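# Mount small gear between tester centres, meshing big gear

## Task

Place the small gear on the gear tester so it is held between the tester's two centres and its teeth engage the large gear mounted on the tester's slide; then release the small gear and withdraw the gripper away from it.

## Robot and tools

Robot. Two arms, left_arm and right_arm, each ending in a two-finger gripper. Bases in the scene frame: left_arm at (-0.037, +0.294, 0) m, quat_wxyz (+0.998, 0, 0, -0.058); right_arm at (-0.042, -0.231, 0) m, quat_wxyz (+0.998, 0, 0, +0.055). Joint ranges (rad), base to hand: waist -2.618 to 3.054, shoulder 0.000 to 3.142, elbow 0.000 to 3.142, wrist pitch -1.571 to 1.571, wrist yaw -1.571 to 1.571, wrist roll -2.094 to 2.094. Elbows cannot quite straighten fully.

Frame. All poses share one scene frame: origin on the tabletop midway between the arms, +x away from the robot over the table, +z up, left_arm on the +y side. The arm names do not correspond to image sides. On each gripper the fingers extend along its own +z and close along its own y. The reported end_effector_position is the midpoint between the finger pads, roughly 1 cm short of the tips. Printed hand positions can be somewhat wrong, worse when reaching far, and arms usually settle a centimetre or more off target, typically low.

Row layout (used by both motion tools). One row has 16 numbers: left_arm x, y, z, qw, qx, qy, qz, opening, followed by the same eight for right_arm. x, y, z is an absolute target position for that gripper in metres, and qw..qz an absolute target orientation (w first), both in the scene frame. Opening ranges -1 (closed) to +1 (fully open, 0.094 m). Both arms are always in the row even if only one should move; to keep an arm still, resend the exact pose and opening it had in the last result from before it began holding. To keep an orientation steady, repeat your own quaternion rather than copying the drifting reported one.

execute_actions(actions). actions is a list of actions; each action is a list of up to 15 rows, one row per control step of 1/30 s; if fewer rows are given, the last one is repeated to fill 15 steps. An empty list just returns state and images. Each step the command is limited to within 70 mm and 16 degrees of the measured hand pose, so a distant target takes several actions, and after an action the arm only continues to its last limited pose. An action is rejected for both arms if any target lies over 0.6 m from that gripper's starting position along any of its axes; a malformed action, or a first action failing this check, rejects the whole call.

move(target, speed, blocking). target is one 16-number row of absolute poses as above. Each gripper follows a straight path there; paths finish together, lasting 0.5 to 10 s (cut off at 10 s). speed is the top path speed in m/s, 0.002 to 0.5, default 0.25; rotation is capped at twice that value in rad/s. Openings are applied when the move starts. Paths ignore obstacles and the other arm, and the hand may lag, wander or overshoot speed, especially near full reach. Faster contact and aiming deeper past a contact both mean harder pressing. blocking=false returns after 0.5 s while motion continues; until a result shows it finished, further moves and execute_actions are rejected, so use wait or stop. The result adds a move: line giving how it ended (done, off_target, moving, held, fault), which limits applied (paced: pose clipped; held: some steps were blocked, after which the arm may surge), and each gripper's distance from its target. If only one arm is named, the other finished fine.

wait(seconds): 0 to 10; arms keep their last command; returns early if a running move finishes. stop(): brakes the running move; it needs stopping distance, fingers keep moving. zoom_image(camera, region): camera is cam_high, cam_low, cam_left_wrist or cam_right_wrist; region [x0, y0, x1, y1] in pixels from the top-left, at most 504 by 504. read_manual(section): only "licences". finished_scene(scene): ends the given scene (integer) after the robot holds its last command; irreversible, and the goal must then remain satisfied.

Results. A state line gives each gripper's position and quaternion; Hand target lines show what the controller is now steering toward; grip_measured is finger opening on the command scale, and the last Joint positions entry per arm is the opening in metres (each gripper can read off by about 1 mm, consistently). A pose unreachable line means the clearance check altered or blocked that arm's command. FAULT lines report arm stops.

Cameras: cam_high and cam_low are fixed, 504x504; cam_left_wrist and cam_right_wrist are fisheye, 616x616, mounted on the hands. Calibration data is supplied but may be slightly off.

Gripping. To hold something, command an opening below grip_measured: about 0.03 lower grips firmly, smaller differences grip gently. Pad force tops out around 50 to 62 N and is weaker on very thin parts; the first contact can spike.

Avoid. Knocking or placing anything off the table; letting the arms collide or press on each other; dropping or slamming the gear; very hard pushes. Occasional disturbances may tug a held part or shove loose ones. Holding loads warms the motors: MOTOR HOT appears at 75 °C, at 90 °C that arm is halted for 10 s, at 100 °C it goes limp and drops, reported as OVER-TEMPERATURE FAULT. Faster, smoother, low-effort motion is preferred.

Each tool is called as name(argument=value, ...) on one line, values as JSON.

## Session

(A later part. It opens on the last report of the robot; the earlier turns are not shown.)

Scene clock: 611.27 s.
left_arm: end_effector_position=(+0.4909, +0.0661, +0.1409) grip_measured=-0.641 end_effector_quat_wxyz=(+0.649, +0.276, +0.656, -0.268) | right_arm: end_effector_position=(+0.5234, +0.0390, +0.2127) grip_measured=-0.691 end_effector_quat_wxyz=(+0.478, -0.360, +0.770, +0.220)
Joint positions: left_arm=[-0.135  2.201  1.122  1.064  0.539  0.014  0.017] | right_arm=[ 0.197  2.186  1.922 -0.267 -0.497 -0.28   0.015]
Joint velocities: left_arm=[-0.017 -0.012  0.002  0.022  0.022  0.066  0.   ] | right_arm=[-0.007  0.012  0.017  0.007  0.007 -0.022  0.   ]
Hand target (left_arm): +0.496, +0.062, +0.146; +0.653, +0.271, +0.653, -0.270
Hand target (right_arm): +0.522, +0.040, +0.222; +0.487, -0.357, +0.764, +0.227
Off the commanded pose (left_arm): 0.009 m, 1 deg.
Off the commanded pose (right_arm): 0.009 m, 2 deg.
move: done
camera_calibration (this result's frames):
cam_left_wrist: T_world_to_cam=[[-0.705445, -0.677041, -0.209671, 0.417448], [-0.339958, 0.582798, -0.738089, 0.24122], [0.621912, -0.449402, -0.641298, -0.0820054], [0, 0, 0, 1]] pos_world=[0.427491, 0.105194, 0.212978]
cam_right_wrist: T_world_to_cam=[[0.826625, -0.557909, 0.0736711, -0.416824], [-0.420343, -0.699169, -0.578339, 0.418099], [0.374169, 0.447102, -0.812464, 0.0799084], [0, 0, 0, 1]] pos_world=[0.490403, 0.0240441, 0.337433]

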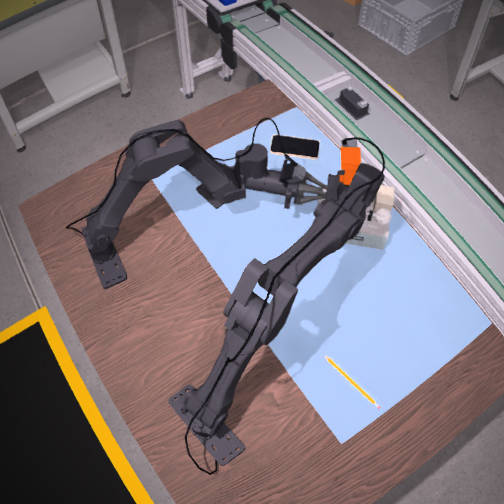

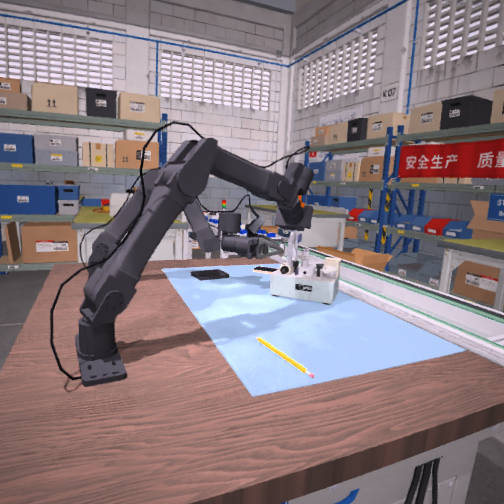

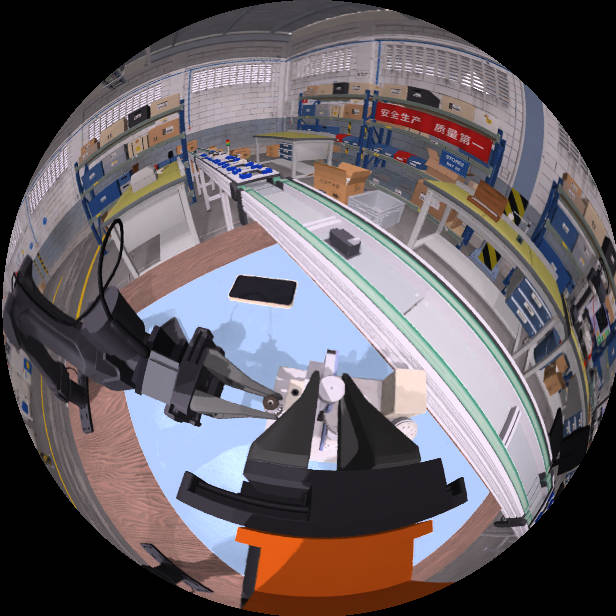

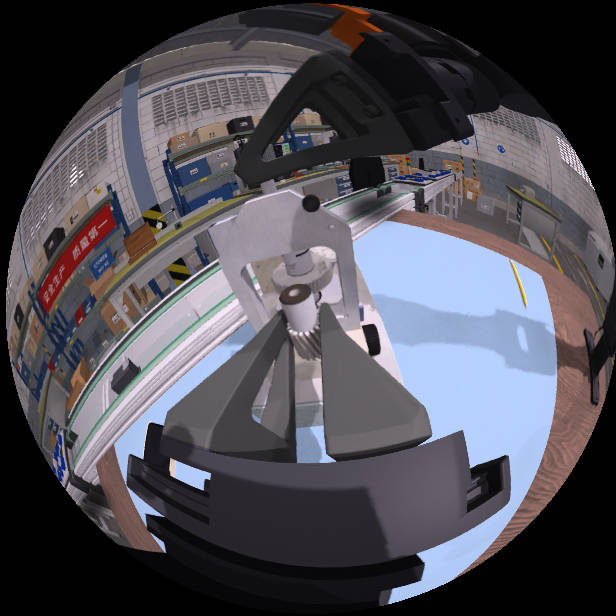

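move(target=[0.5049, 0.0592, 0.153, 0.6533, 0.2706, 0.6533, -0.2706, -0.67, 0.522, 0.040, 0.222, 0.4870, -0.3564, 0.7644, 0.2271, -0.715], speed=0.03)

zoom_image(camera="cam_right_wrist", region=[240, 220, 380, 360])

Scene clock: 681.97 s.
left_arm: end_effector_position=(+0.5001, +0.0642, +0.1515) grip_measured=-0.641 end_effector_quat_wxyz=(+0.653, +0.275, +0.653, -0.267) | right_arm: end_effector_position=(+0.5234, +0.0390, +0.2127) grip_measured=-0.691 end_effector_quat_wxyz=(+0.478, -0.360, +0.770, +0.220)
Joint positions: left_arm=[-0.135  2.201  1.172  1.025  0.535  0.013  0.017] | right_arm=[ 0.197  2.186  1.922 -0.267 -0.497 -0.28   0.015]
Joint velocities: left_arm=[-0.002 -0.012  0.007  0.007  0.037  0.007  0.001] | right_arm=[-0.012  0.012  0.002  0.051 -0.037  0.022 -0.   ]
Hand target (left_arm): +0.505, +0.059, +0.153; +0.653, +0.271, +0.653, -0.270
Hand target (right_arm): +0.522, +0.040, +0.222; +0.487, -0.357, +0.764, +0.227
Off the commanded pose (left_arm): 0.007 m, 1 deg.
Off the commanded pose (right_arm): 0.009 m, 2 deg.
move: done
camera_calibration (this result's frames):
cam_left_wrist: T_world_to_cam=[[-0.701268, -0.680068, -0.213847, 0.423681], [-0.335511, 0.57951, -0.742698, 0.251948], [0.629012, -0.449082, -0.634562, -0.0863055], [0, 0, 0, 1]] pos_world=[0.435932, 0.103367, 0.222958]
cam_right_wrist: T_world_to_cam=[[0.826625, -0.557909, 0.0736711, -0.416824], [-0.420343, -0.699169, -0.578339, 0.418099], [0.374169, 0.447102, -0.812464, 0.0799084], [0, 0, 0, 1]] pos_world=[0.490403, 0.0240441, 0.337433]

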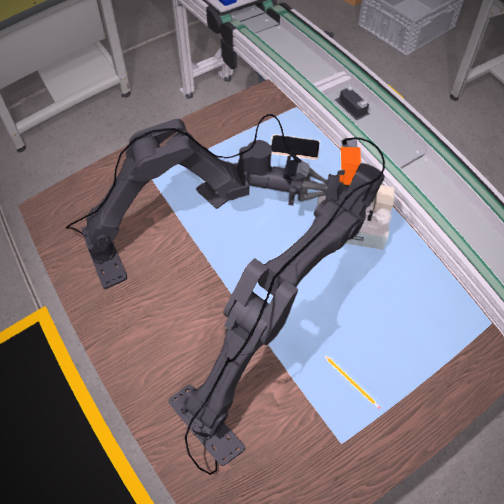

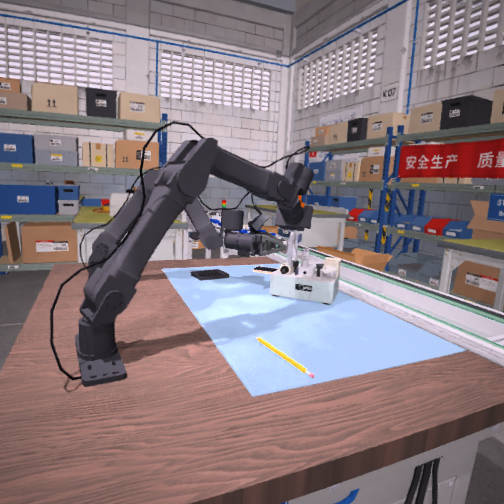

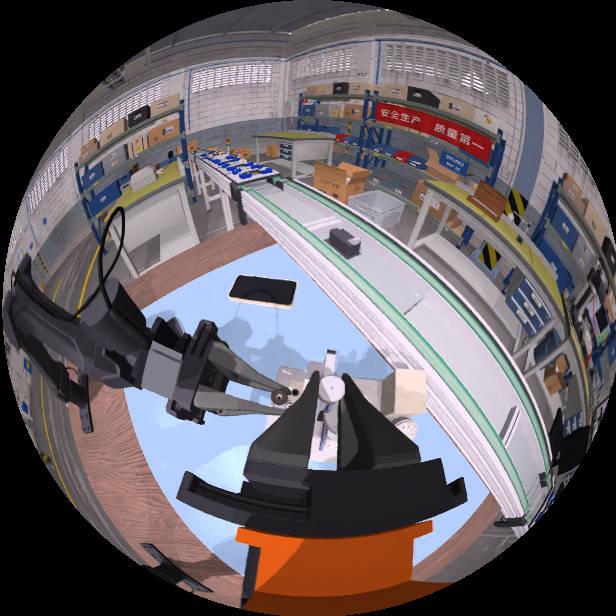

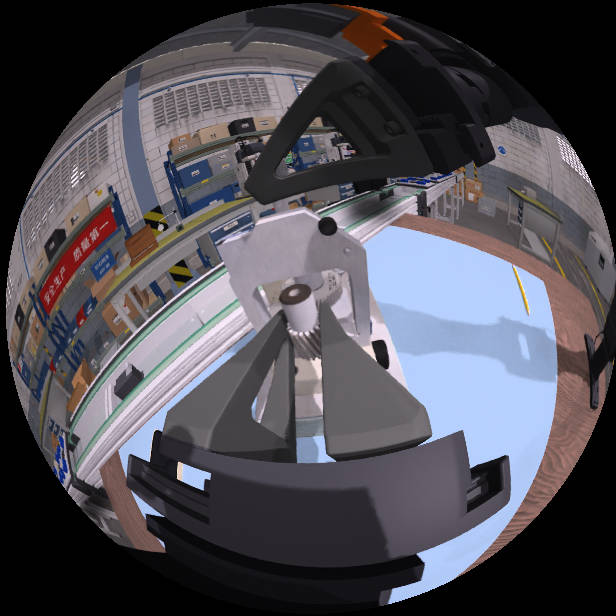

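Region (240, 220, 380, 360) of cam_right_wrist's 616x616 image, scaled by 3.600, with more detail than that image has.

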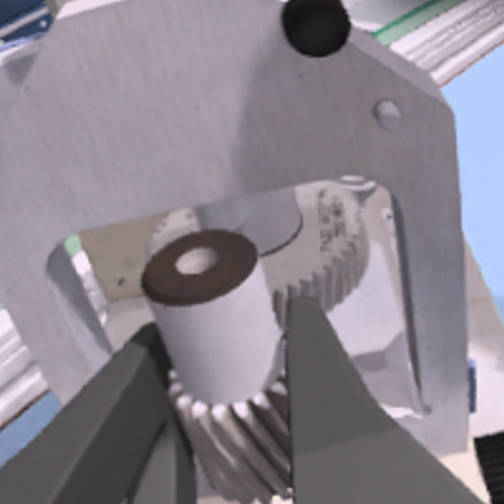

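move(target=[0.5138, 0.0451, 0.149, 0.6426, 0.2951, 0.6426, -0.2951, -0.67, 0.522, 0.040, 0.222, 0.4870, -0.3564, 0.7644, 0.2271, -0.715], speed=0.03)

zoom_image(camera="cam_right_wrist", region=[230, 220, 390, 380])

zoom_image(camera="cam_low", region=[250, 215, 330, 285])

Scene clock: 788.07 s.
left_arm: end_effector_position=(+0.5118, +0.0527, +0.1440) grip_measured=-0.641 end_effector_quat_wxyz=(+0.643, +0.292, +0.648, -0.285) | right_arm: end_effector_position=(+0.5234, +0.0390, +0.2127) grip_measured=-0.691 end_effector_quat_wxyz=(+0.478, -0.360, +0.770, +0.220)
Joint positions: left_arm=[-0.135  2.27   1.27   0.987  0.59   0.013  0.017] | right_arm=[ 0.197  2.186  1.922 -0.267 -0.497 -0.28   0.015]
Joint velocities: left_arm=[-0.002 -0.002 -0.012  0.007  0.022 -0.007 -0.001] | right_arm=[-0.007 -0.007 -0.002 -0.022  0.022  0.037  0.   ]
Hand target (left_arm): +0.514, +0.045, +0.149; +0.643, +0.295, +0.643, -0.295
Hand target (right_arm): +0.522, +0.040, +0.222; +0.487, -0.357, +0.764, +0.227
Off the commanded pose (left_arm): 0.009 m, 1 deg.
Off the commanded pose (right_arm): 0.009 m, 2 deg.
move: done
camera_calibration (this result's frames):
cam_left_wrist: T_world_to_cam=[[-0.73934, -0.640215, -0.208569, 0.439041], [-0.309483, 0.598206, -0.739168, 0.242131], [0.597994, -0.481948, -0.640413, -0.085198], [0, 0, 0, 1]] pos_world=[0.450484, 0.0951753, 0.215984]
cam_right_wrist: T_world_to_cam=[[0.826625, -0.557909, 0.0736711, -0.416824], [-0.420343, -0.699169, -0.578339, 0.418099], [0.374169, 0.447102, -0.812464, 0.0799084], [0, 0, 0, 1]] pos_world=[0.490403, 0.0240441, 0.337433]

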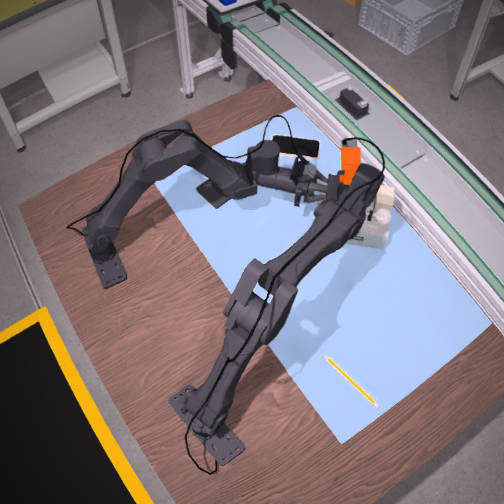

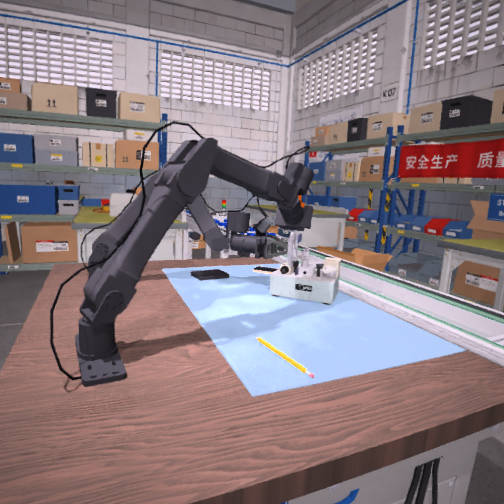

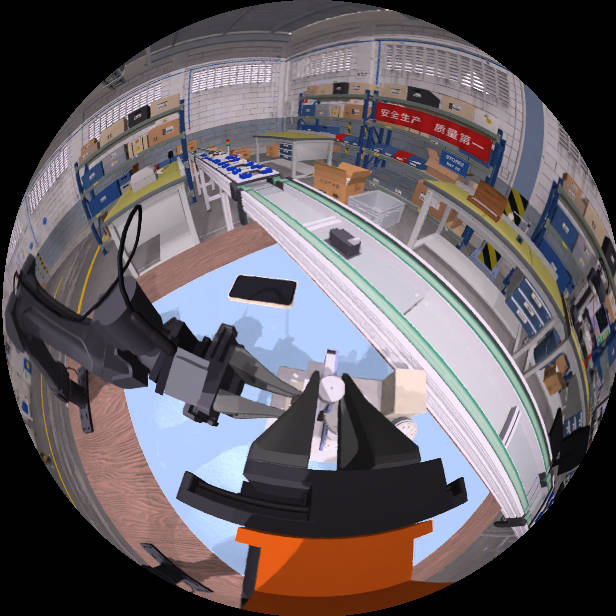

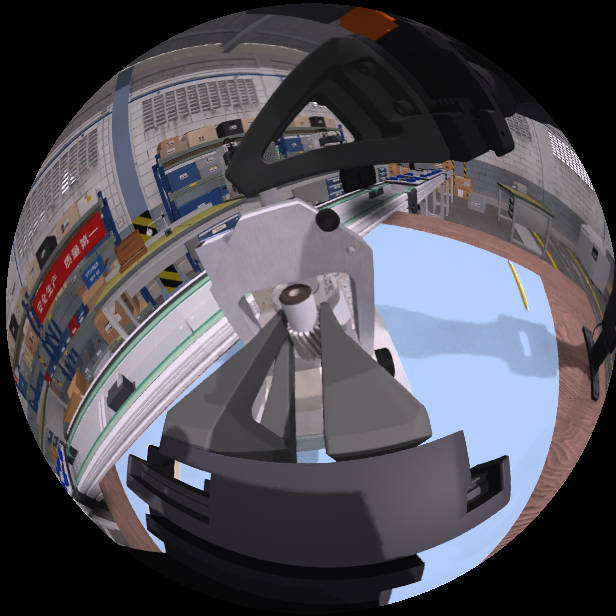

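Region (230, 220, 390, 380) of cam_right_wrist's 616x616 image, scaled by 3.150, with more detail than that image has.

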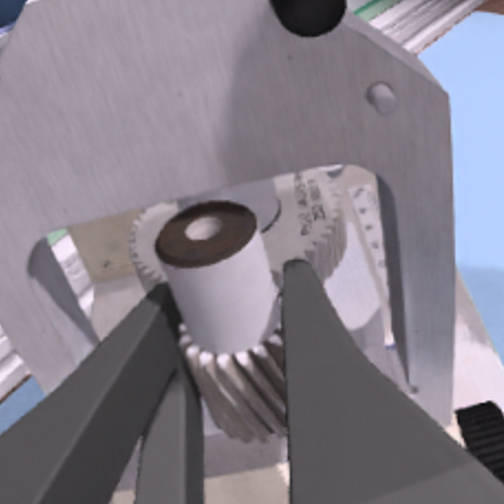

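Region (250, 215, 330, 285) of cam_low's 504x504 image, scaled by 6.300, with more detail than that image has; it fills the top 441 rows of this view, and the rest is white.

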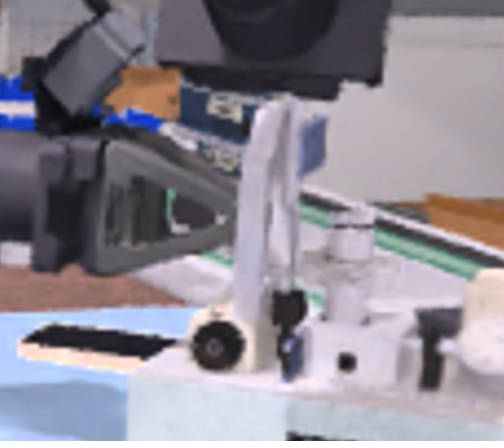

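execute_actions(actions=[])

Scene clock: 808.73 s.
left_arm: end_effector_position=(+0.5115, +0.0524, +0.1437) grip_measured=-0.641 end_effector_quat_wxyz=(+0.642, +0.292, +0.649, -0.286) | right_arm: end_effector_position=(+0.5234, +0.0390, +0.2127) grip_measured=-0.691 end_effector_quat_wxyz=(+0.478, -0.360, +0.770, +0.220)
Joint positions: left_arm=[-0.135  2.27   1.27   0.985  0.592  0.012  0.017] | right_arm=[ 0.197  2.186  1.922 -0.267 -0.497 -0.28   0.015]
Joint velocities: left_arm=[ 0.012 -0.017 -0.022 -0.081  0.037  0.007  0.   ] | right_arm=[ 0.007 -0.007 -0.007  0.066 -0.007 -0.007  0.   ]
Hand target (left_arm): +0.514, +0.045, +0.149; +0.643, +0.295, +0.643, -0.295
Hand target (right_arm): +0.522, +0.040, +0.222; +0.487, -0.357, +0.764, +0.227
Off the commanded pose (left_arm): 0.009 m, 1 deg.
Off the commanded pose (right_arm): 0.009 m, 2 deg.
camera_calibration (this result's frames):
cam_left_wrist: T_world_to_cam=[[-0.741092, -0.638525, -0.207531, 0.439247], [-0.309151, 0.598911, -0.738736, 0.241747], [0.595994, -0.483312, -0.641249, -0.0840876], [0, 0, 0, 1]] pos_world=[0.450374, 0.0950444, 0.215823]
cam_right_wrist: T_world_to_cam=[[0.826625, -0.557909, 0.0736711, -0.416824], [-0.420343, -0.699169, -0.578339, 0.418099], [0.374169, 0.447102, -0.812464, 0.0799084], [0, 0, 0, 1]] pos_world=[0.490403, 0.0240441, 0.337433]

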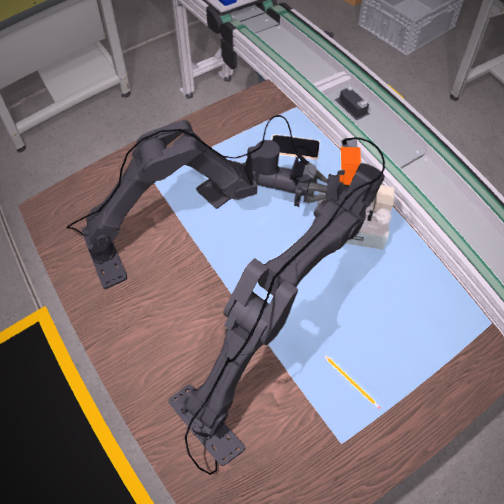

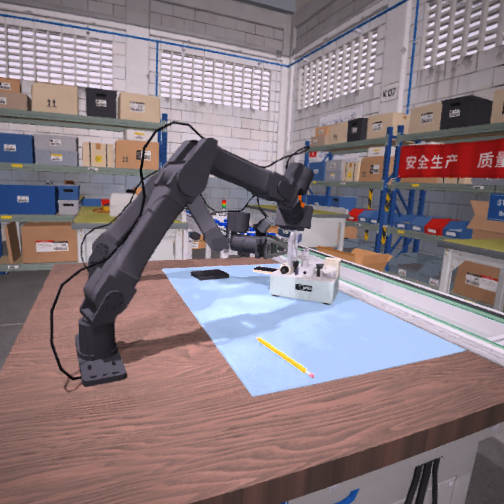

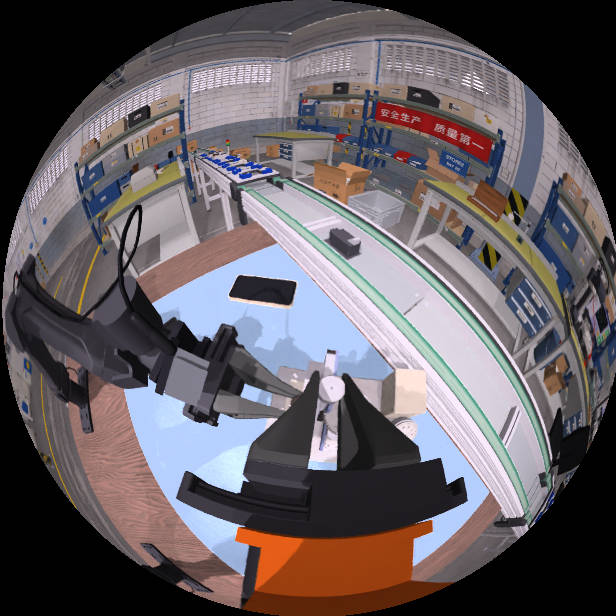

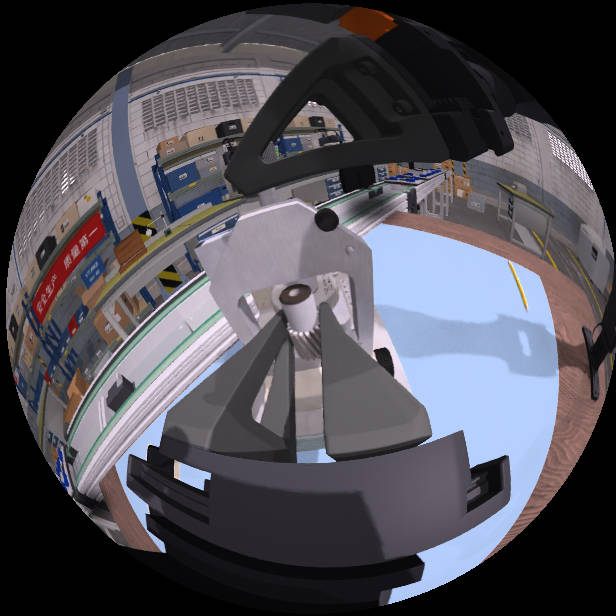

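zoom_image(camera="cam_right_wrist", region=[200, 180, 420, 400])

zoom_image(camera="cam_low", region=[250, 200, 350, 300])

Region (200, 180, 420, 400) of cam_right_wrist's 616x616 image, scaled by 2.291, with more detail than that image has.

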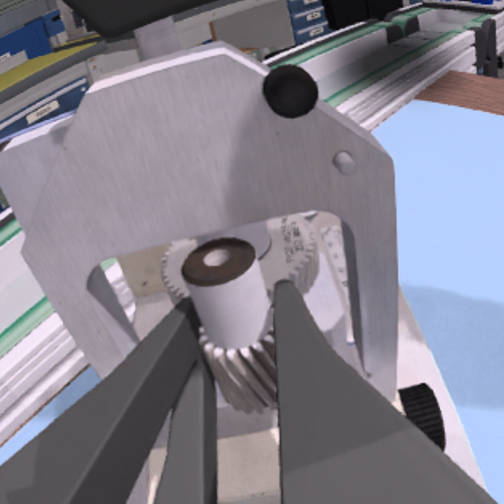

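Region (250, 200, 350, 300) of cam_low's 504x504 image, scaled by 5.040, with more detail than that image has.

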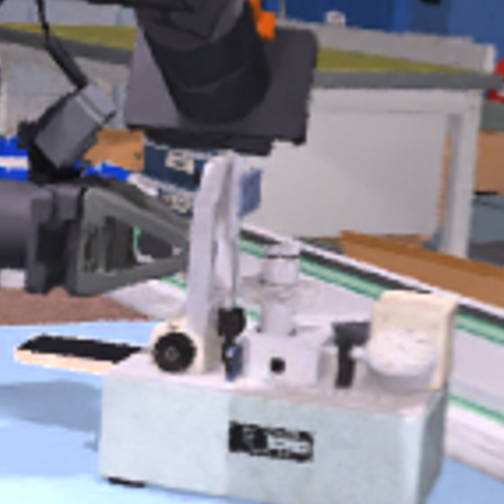

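execute_actions(actions=[[[0.5144,0.0454,0.1495,0.6434,0.2942,0.6426,-0.2941,-0.67,0.522,0.040,0.222,0.4870,-0.3564,0.7644,0.2271,-0.715],[0.5150,0.0457,0.1500,0.6443,0.2934,0.6426,-0.2931,-0.67,0.522,0.040,0.222,0.4870,-0.3564,0.7644,0.2271,-0.715],[0.5156,0.0460,0.1505,0.6451,0.2925,0.6426,-0.2921,-0.67,0.522,0.040,0.222,0.4870,-0.3564,0.7644,0.2271,-0.715],[0.5162,0.0463,0.1510,0.6460,0.2917,0.6425,-0.2911,-0.67,0.522,0.040,0.222,0.4870,-0.3564,0.7644,0.2271,-0.715],[0.5168,0.0466,0.1516,0.6468,0.2908,0.6425,-0.2901,-0.67,0.522,0.040,0.222,0.4870,-0.3564,0.7644,0.2271,-0.715],[0.5173,0.0468,0.1521,0.6477,0.2899,0.6425,-0.2891,-0.67,0.522,0.040,0.222,0.4870,-0.3564,0.7644,0.2271,-0.715],[0.5179,0.0471,0.1526,0.6485,0.2891,0.6425,-0.2881,-0.67,0.522,0.040,0.222,0.4870,-0.3564,0.7644,0.2271,-0.715],[0.5185,0.0474,0.1531,0.6494,0.2882,0.6425,-0.2871,-0.67,0.522,0.040,0.222,0.4870,-0.3564,0.7644,0.2271,-0.715]],[[0.5185,0.0474,0.1531,0.6494,0.2882,0.6425,-0.2871,-0.67,0.522,0.040,0.222,0.4870,-0.3564,0.7644,0.2271,-0.715]]])

Scene clock: 924.53 s.
left_arm: end_effector_position=(+0.5121, +0.0530, +0.1437) grip_measured=-0.641 end_effector_quat_wxyz=(+0.642, +0.291, +0.649, -0.285) | right_arm: end_effector_position=(+0.5234, +0.0390, +0.2127) grip_measured=-0.691 end_effector_quat_wxyz=(+0.478, -0.360, +0.770, +0.220)
Joint positions: left_arm=[-0.135  2.27   1.27   0.985  0.588  0.012  0.017] | right_arm=[ 0.197  2.186  1.922 -0.267 -0.497 -0.28   0.015]
Joint velocities: left_arm=[ 0.002  0.002  0.002 -0.022 -0.051  0.022  0.   ] | right_arm=[-0.002  0.007  0.007  0.066 -0.007  0.037 -0.001]
Hand target (left_arm): +0.518, +0.048, +0.153; +0.649, +0.288, +0.642, -0.287
Hand target (right_arm): +0.522, +0.040, +0.222; +0.487, -0.357, +0.764, +0.227
Off the commanded pose (left_arm): 0.013 m, 1 deg.
Off the commanded pose (right_arm): 0.009 m, 2 deg.
camera_calibration (this result's frames):
cam_left_wrist: T_world_to_cam=[[-0.738158, -0.641897, -0.207585, 0.438727], [-0.311877, 0.597538, -0.738702, 0.243068], [0.598211, -0.480537, -0.64127, -0.0854702], [0, 0, 0, 1]] pos_world=[0.450786, 0.0953038, 0.215819]
cam_right_wrist: T_world_to_cam=[[0.826625, -0.557909, 0.0736711, -0.416824], [-0.420343, -0.699169, -0.578339, 0.418099], [0.374169, 0.447102, -0.812464, 0.0799084], [0, 0, 0, 1]] pos_world=[0.490403, 0.0240441, 0.337433]

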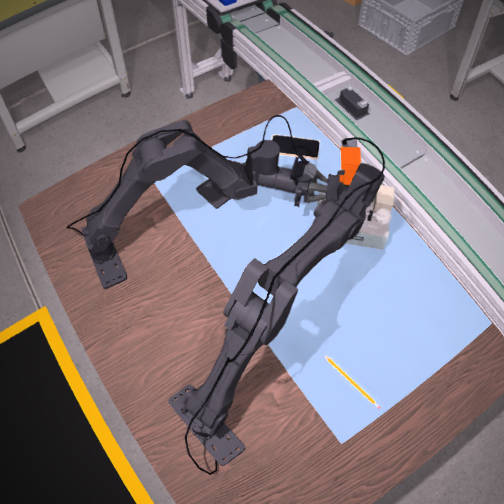

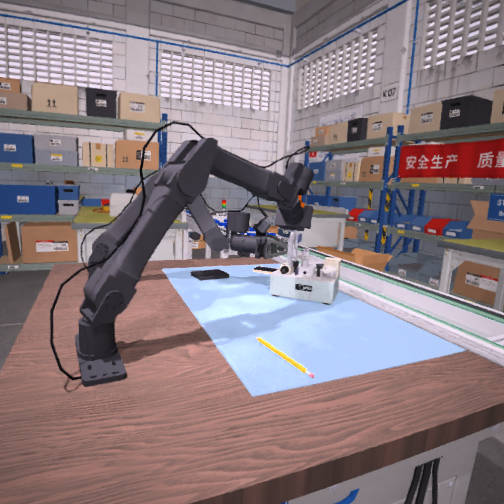

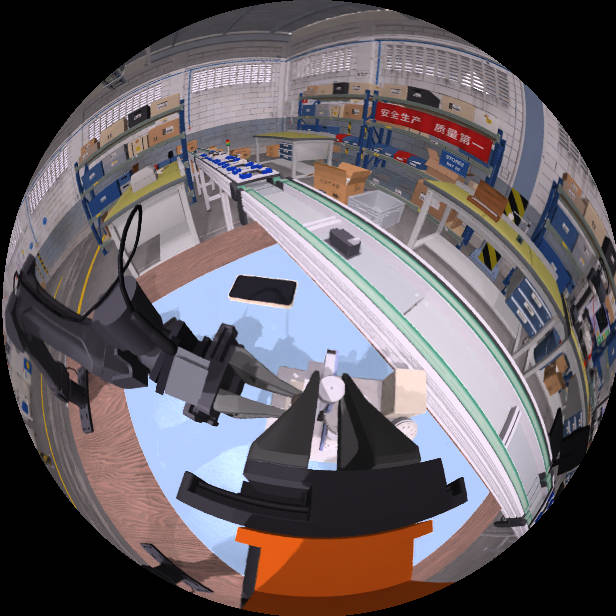

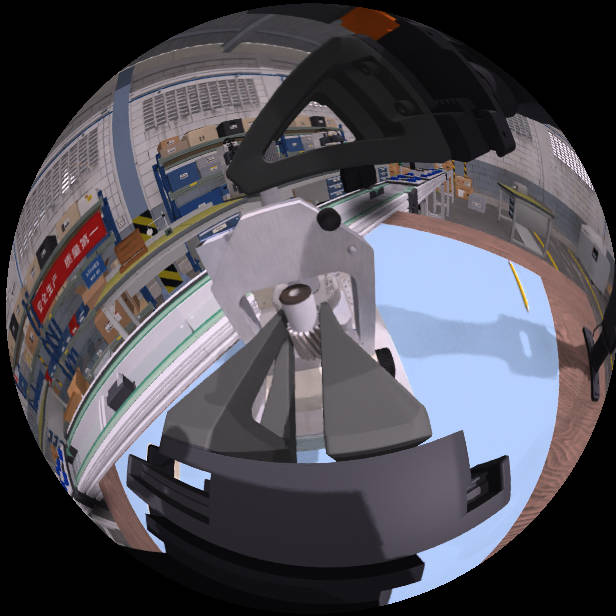

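execute_actions(actions=[[[0.5183,0.0475,0.1534,0.6502,0.2883,0.6417,-0.2870,-0.67,0.522,0.040,0.222,0.4870,-0.3564,0.7644,0.2271,-0.715],[0.5182,0.0475,0.1537,0.6510,0.2885,0.6409,-0.2868,-0.67,0.522,0.040,0.222,0.4870,-0.3564,0.7644,0.2271,-0.715],[0.5180,0.0476,0.1540,0.6517,0.2886,0.6401,-0.2867,-0.67,0.522,0.040,0.222,0.4870,-0.3564,0.7644,0.2271,-0.715],[0.5178,0.0476,0.1543,0.6525,0.2887,0.6393,-0.2866,-0.67,0.522,0.040,0.222,0.4870,-0.3564,0.7644,0.2271,-0.715],[0.5177,0.0477,0.1546,0.6533,0.2889,0.6386,-0.2865,-0.67,0.522,0.040,0.222,0.4870,-0.3564,0.7644,0.2271,-0.715],[0.5175,0.0477,0.1549,0.6541,0.2890,0.6378,-0.2863,-0.67,0.522,0.040,0.222,0.4870,-0.3564,0.7644,0.2271,-0.715],[0.5173,0.0478,0.1552,0.6549,0.2891,0.6370,-0.2862,-0.67,0.522,0.040,0.222,0.4870,-0.3564,0.7644,0.2271,-0.715],[0.5171,0.0478,0.1555,0.6556,0.2892,0.6362,-0.2861,-0.67,0.522,0.040,0.222,0.4870,-0.3564,0.7644,0.2271,-0.715],[0.5170,0.0479,0.1558,0.6564,0.2894,0.6354,-0.2859,-0.67,0.522,0.040,0.222,0.4870,-0.3564,0.7644,0.2271,-0.715],[0.5168,0.0479,0.1561,0.6572,0.2895,0.6346,-0.2858,-0.67,0.522,0.040,0.222,0.4870,-0.3564,0.7644,0.2271,-0.715]],[[0.5168,0.0479,0.1561,0.6572,0.2895,0.6346,-0.2858,-0.67,0.522,0.040,0.222,0.4870,-0.3564,0.7644,0.2271,-0.715]]])

Scene clock: 952.43 s.
left_arm: end_effector_position=(+0.5121, +0.0530, +0.1471) grip_measured=-0.641 end_effector_quat_wxyz=(+0.648, +0.292, +0.644, -0.284) | right_arm: end_effector_position=(+0.5234, +0.0390, +0.2127) grip_measured=-0.691 end_effector_quat_wxyz=(+0.478, -0.360, +0.770, +0.220)
Joint positions: left_arm=[-0.135  2.27   1.27   1.001  0.588  0.012  0.017] | right_arm=[ 0.197  2.186  1.922 -0.267 -0.497 -0.28   0.015]
Joint velocities: left_arm=[ 0.007 -0.012  0.017  0.066  0.037 -0.007  0.001] | right_arm=[-0.002  0.002  0.002 -0.022  0.007  0.007 -0.   ]
Hand target (left_arm): +0.516, +0.048, +0.156; +0.657, +0.289, +0.635, -0.286
Hand target (right_arm): +0.522, +0.040, +0.222; +0.487, -0.357, +0.764, +0.227
Off the commanded pose (left_arm): 0.011 m, 2 deg.
Off the commanded pose (right_arm): 0.009 m, 2 deg.
camera_calibration (this result's frames):
cam_left_wrist: T_world_to_cam=[[-0.734947, -0.642719, -0.216254, 0.439127], [-0.300631, 0.594659, -0.745655, 0.241023], [0.607844, -0.483004, -0.630264, -0.0897171], [0, 0, 0, 1]] pos_world=[0.449728, 0.0955748, 0.218138]
cam_right_wrist: T_world_to_cam=[[0.826625, -0.557909, 0.0736711, -0.416824], [-0.420343, -0.699169, -0.578339, 0.418099], [0.374169, 0.447102, -0.812464, 0.0799084], [0, 0, 0, 1]] pos_world=[0.490403, 0.0240441, 0.337433]

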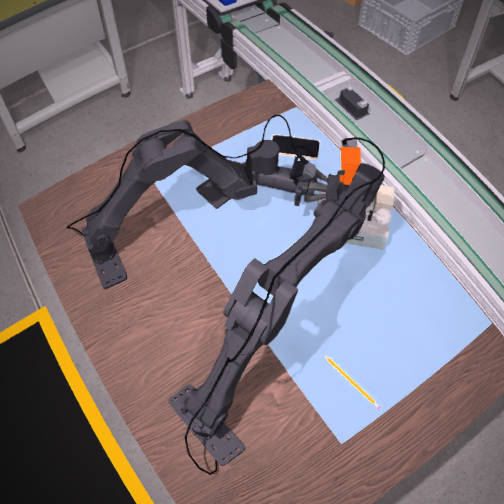

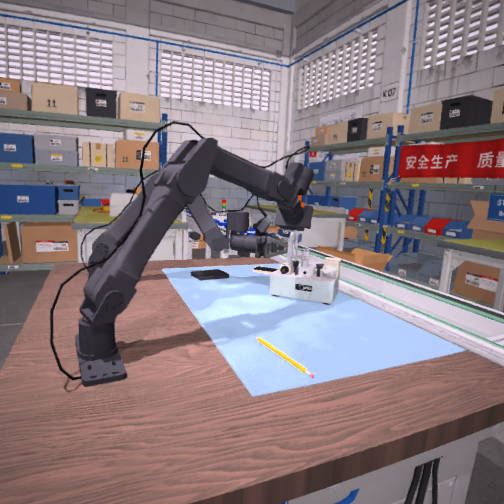

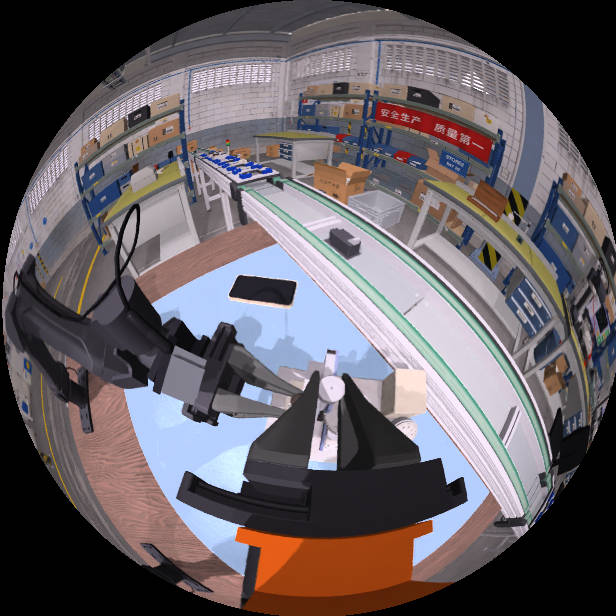

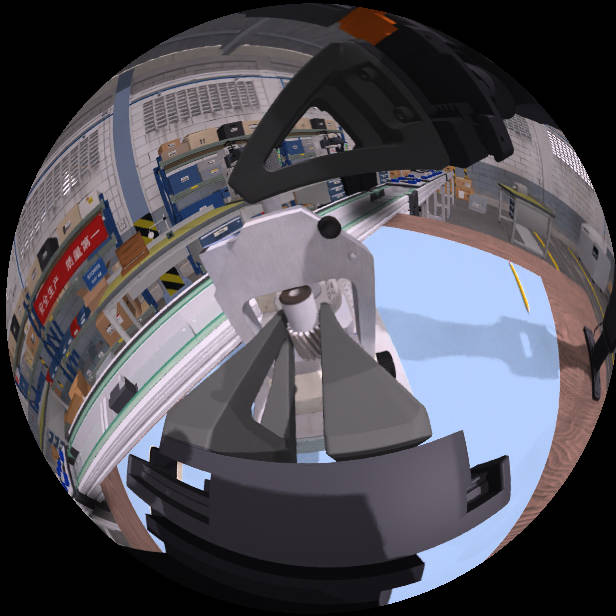

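execute_actions(actions=[[[0.5168,0.0479,0.1561,0.6572,0.2895,0.6346,-0.2858,-0.67,0.522,0.040,0.225,0.4870,-0.3564,0.7644,0.2271,-0.715],[0.5168,0.0479,0.1561,0.6572,0.2895,0.6346,-0.2858,-0.67,0.522,0.040,0.228,0.4870,-0.3564,0.7644,0.2271,-0.715],[0.5168,0.0479,0.1561,0.6572,0.2895,0.6346,-0.2858,-0.67,0.522,0.040,0.231,0.4870,-0.3564,0.7644,0.2271,-0.715],[0.5168,0.0479,0.1561,0.6572,0.2895,0.6346,-0.2858,-0.67,0.522,0.040,0.234,0.4870,-0.3564,0.7644,0.2271,-0.715],[0.5168,0.0479,0.1561,0.6572,0.2895,0.6346,-0.2858,-0.67,0.522,0.040,0.237,0.4870,-0.3564,0.7644,0.2271,-0.715],[0.5168,0.0479,0.1561,0.6572,0.2895,0.6346,-0.2858,-0.67,0.522,0.040,0.240,0.4870,-0.3564,0.7644,0.2271,-0.715],[0.5168,0.0479,0.1561,0.6572,0.2895,0.6346,-0.2858,-0.67,0.522,0.040,0.243,0.4870,-0.3564,0.7644,0.2271,-0.715],[0.5168,0.0479,0.1561,0.6572,0.2895,0.6346,-0.2858,-0.67,0.522,0.040,0.246,0.4870,-0.3564,0.7644,0.2271,-0.715],[0.5168,0.0479,0.1561,0.6572,0.2895,0.6346,-0.2858,-0.67,0.522,0.040,0.249,0.4870,-0.3564,0.7644,0.2271,-0.715],[0.5168,0.0479,0.1561,0.6572,0.2895,0.6346,-0.2858,-0.67,0.522,0.040,0.252,0.4870,-0.3564,0.7644,0.2271,-0.715],[0.5168,0.0479,0.1561,0.6572,0.2895,0.6346,-0.2858,-0.67,0.522,0.040,0.254,0.4870,-0.3564,0.7644,0.2271,-0.715],[0.5168,0.0479,0.1561,0.6572,0.2895,0.6346,-0.2858,-0.67,0.522,0.040,0.256,0.4870,-0.3564,0.7644,0.2271,-0.715],[0.5168,0.0479,0.1561,0.6572,0.2895,0.6346,-0.2858,-0.67,0.522,0.040,0.258,0.4870,-0.3564,0.7644,0.2271,-0.715],[0.5168,0.0479,0.1561,0.6572,0.2895,0.6346,-0.2858,-0.67,0.522,0.040,0.260,0.4870,-0.3564,0.7644,0.2271,-0.715],[0.5168,0.0479,0.1561,0.6572,0.2895,0.6346,-0.2858,-0.67,0.522,0.040,0.262,0.4870,-0.3564,0.7644,0.2271,-0.715]],[[0.5168,0.0479,0.1561,0.6572,0.2895,0.6346,-0.2858,-0.67,0.522,0.040,0.264,0.4870,-0.3564,0.7644,0.2271,-0.715],[0.5168,0.0479,0.1561,0.6572,0.2895,0.6346,-0.2858,-0.67,0.522,0.040,0.266,0.4870,-0.3564,0.7644,0.2271,-0.715],[0.5168,0.0479,0.1561,0.6572,0.2895,0.6346,-0.2858,-0.67,0.522,0.040,0.268,0.4870,-0.3564,0.7644,0.2271,-0.715],[0.5168,0.0479,0.1561,0.6572,0.2895,0.6346,-0.2858,-0.67,0.522,0.040,0.270,0.4870,-0.3564,0.7644,0.2271,-0.715],[0.5168,0.0479,0.1561,0.6572,0.2895,0.6346,-0.2858,-0.67,0.522,0.040,0.272,0.4870,-0.3564,0.7644,0.2271,-0.715],[0.5168,0.0479,0.1561,0.6572,0.2895,0.6346,-0.2858,-0.67,0.522,0.040,0.274,0.4870,-0.3564,0.7644,0.2271,-0.715],[0.5168,0.0479,0.1561,0.6572,0.2895,0.6346,-0.2858,-0.67,0.522,0.040,0.276,0.4870,-0.3564,0.7644,0.2271,-0.715],[0.5168,0.0479,0.1561,0.6572,0.2895,0.6346,-0.2858,-0.67,0.522,0.040,0.278,0.4870,-0.3564,0.7644,0.2271,-0.715],[0.5168,0.0479,0.1561,0.6572,0.2895,0.6346,-0.2858,-0.67,0.522,0.040,0.280,0.4870,-0.3564,0.7644,0.2271,-0.715],[0.5168,0.0479,0.1561,0.6572,0.2895,0.6346,-0.2858,-0.67,0.522,0.040,0.282,0.4870,-0.3564,0.7644,0.2271,-0.715],[0.5168,0.0479,0.1561,0.6572,0.2895,0.6346,-0.2858,-0.67,0.522,0.040,0.284,0.4870,-0.3564,0.7644,0.2271,-0.715],[0.5168,0.0479,0.1561,0.6572,0.2895,0.6346,-0.2858,-0.67,0.522,0.040,0.286,0.4870,-0.3564,0.7644,0.2271,-0.715],[0.5168,0.0479,0.1561,0.6572,0.2895,0.6346,-0.2858,-0.67,0.522,0.040,0.288,0.4870,-0.3564,0.7644,0.2271,-0.715],[0.5168,0.0479,0.1561,0.6572,0.2895,0.6346,-0.2858,-0.67,0.522,0.040,0.290,0.4870,-0.3564,0.7644,0.2271,-0.715],[0.5168,0.0479,0.1561,0.6572,0.2895,0.6346,-0.2858,-0.67,0.522,0.040,0.292,0.4870,-0.3564,0.7644,0.2271,-0.715]],[[0.5168,0.0479,0.1561,0.6572,0.2895,0.6346,-0.2858,-0.67,0.522,0.040,0.294,0.4870,-0.3564,0.7644,0.2271,-0.715]]])

Scene clock: 1053.30 s.
left_arm: end_effector_position=(+0.5121, +0.0530, +0.1472) grip_measured=-0.641 end_effector_quat_wxyz=(+0.648, +0.292, +0.644, -0.284) | right_arm: end_effector_position=(+0.5224, +0.0378, +0.2338) grip_measured=-0.691 end_effector_quat_wxyz=(+0.437, -0.361, +0.795, +0.215)
Joint positions: left_arm=[-0.135  2.27   1.27   1.001  0.588  0.012  0.017] | right_arm=[ 0.201  2.254  2.196 -0.574 -0.478 -0.294  0.015]
Joint velocities: left_arm=[ 0.007  0.002  0.007  0.037  0.007 -0.022 -0.001] | right_arm=[-0.012  0.002  0.002  0.007  0.007 -0.022 -0.   ]
Hand target (left_arm): +0.516, +0.048, +0.156; +0.657, +0.290, +0.635, -0.286
Hand target (right_arm): +0.519, +0.039, +0.293; +0.487, -0.357, +0.764, +0.226
Off the commanded pose (left_arm): 0.011 m, 2 deg.
Off the commanded pose (right_arm): 0.060 m, 7 deg.
camera_calibration (this result's frames):
cam_left_wrist: T_world_to_cam=[[-0.734867, -0.642739, -0.216464, 0.439136], [-0.300356, 0.594588, -0.745822, 0.240973], [0.608077, -0.483064, -0.629994, -0.0898204], [0, 0, 0, 1]] pos_world=[0.449702, 0.0955815, 0.218194]
cam_right_wrist: T_world_to_cam=[[0.828136, -0.559597, 0.0322778, -0.409213], [-0.468922, -0.723194, -0.507053, 0.438604], [0.307089, 0.404773, -0.86131, 0.145991], [0, 0, 0, 1]] pos_world=[0.499723, 0.0291088, 0.361347]

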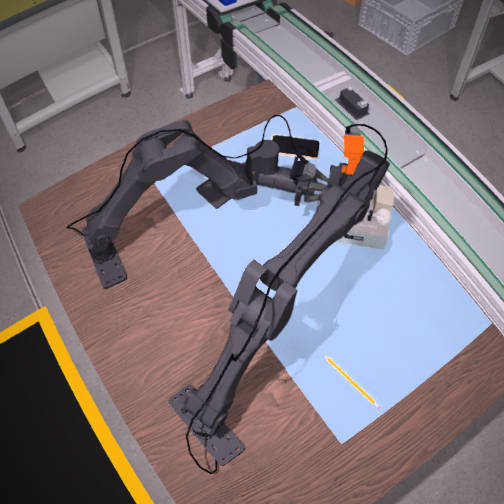

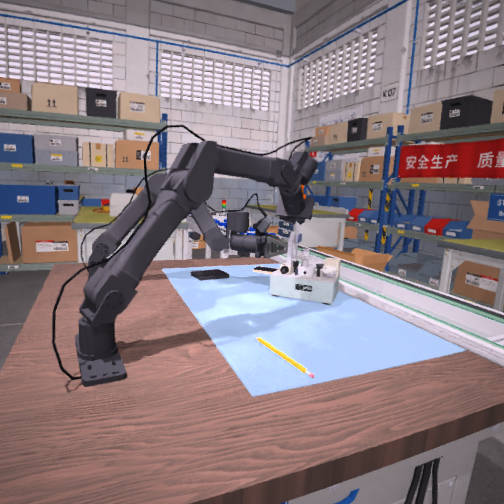

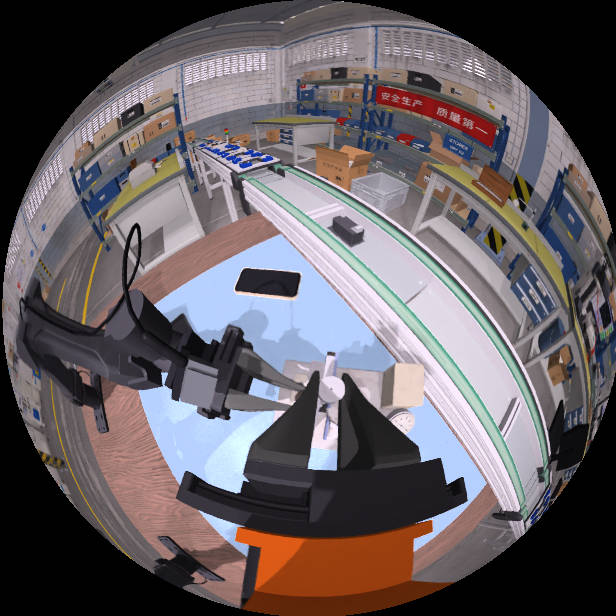

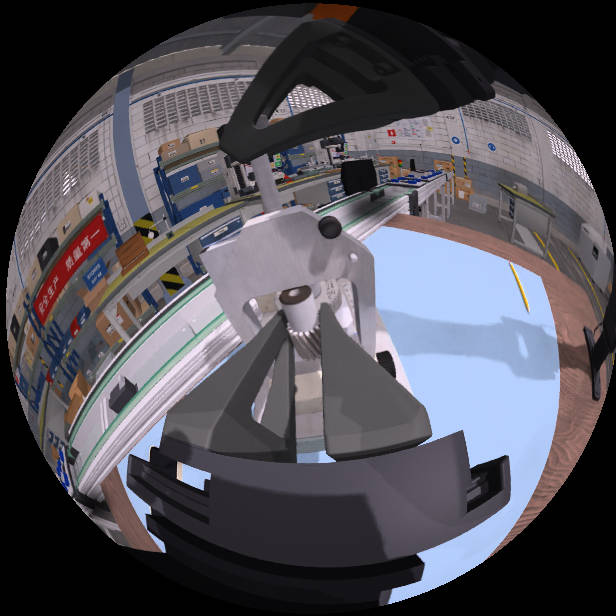

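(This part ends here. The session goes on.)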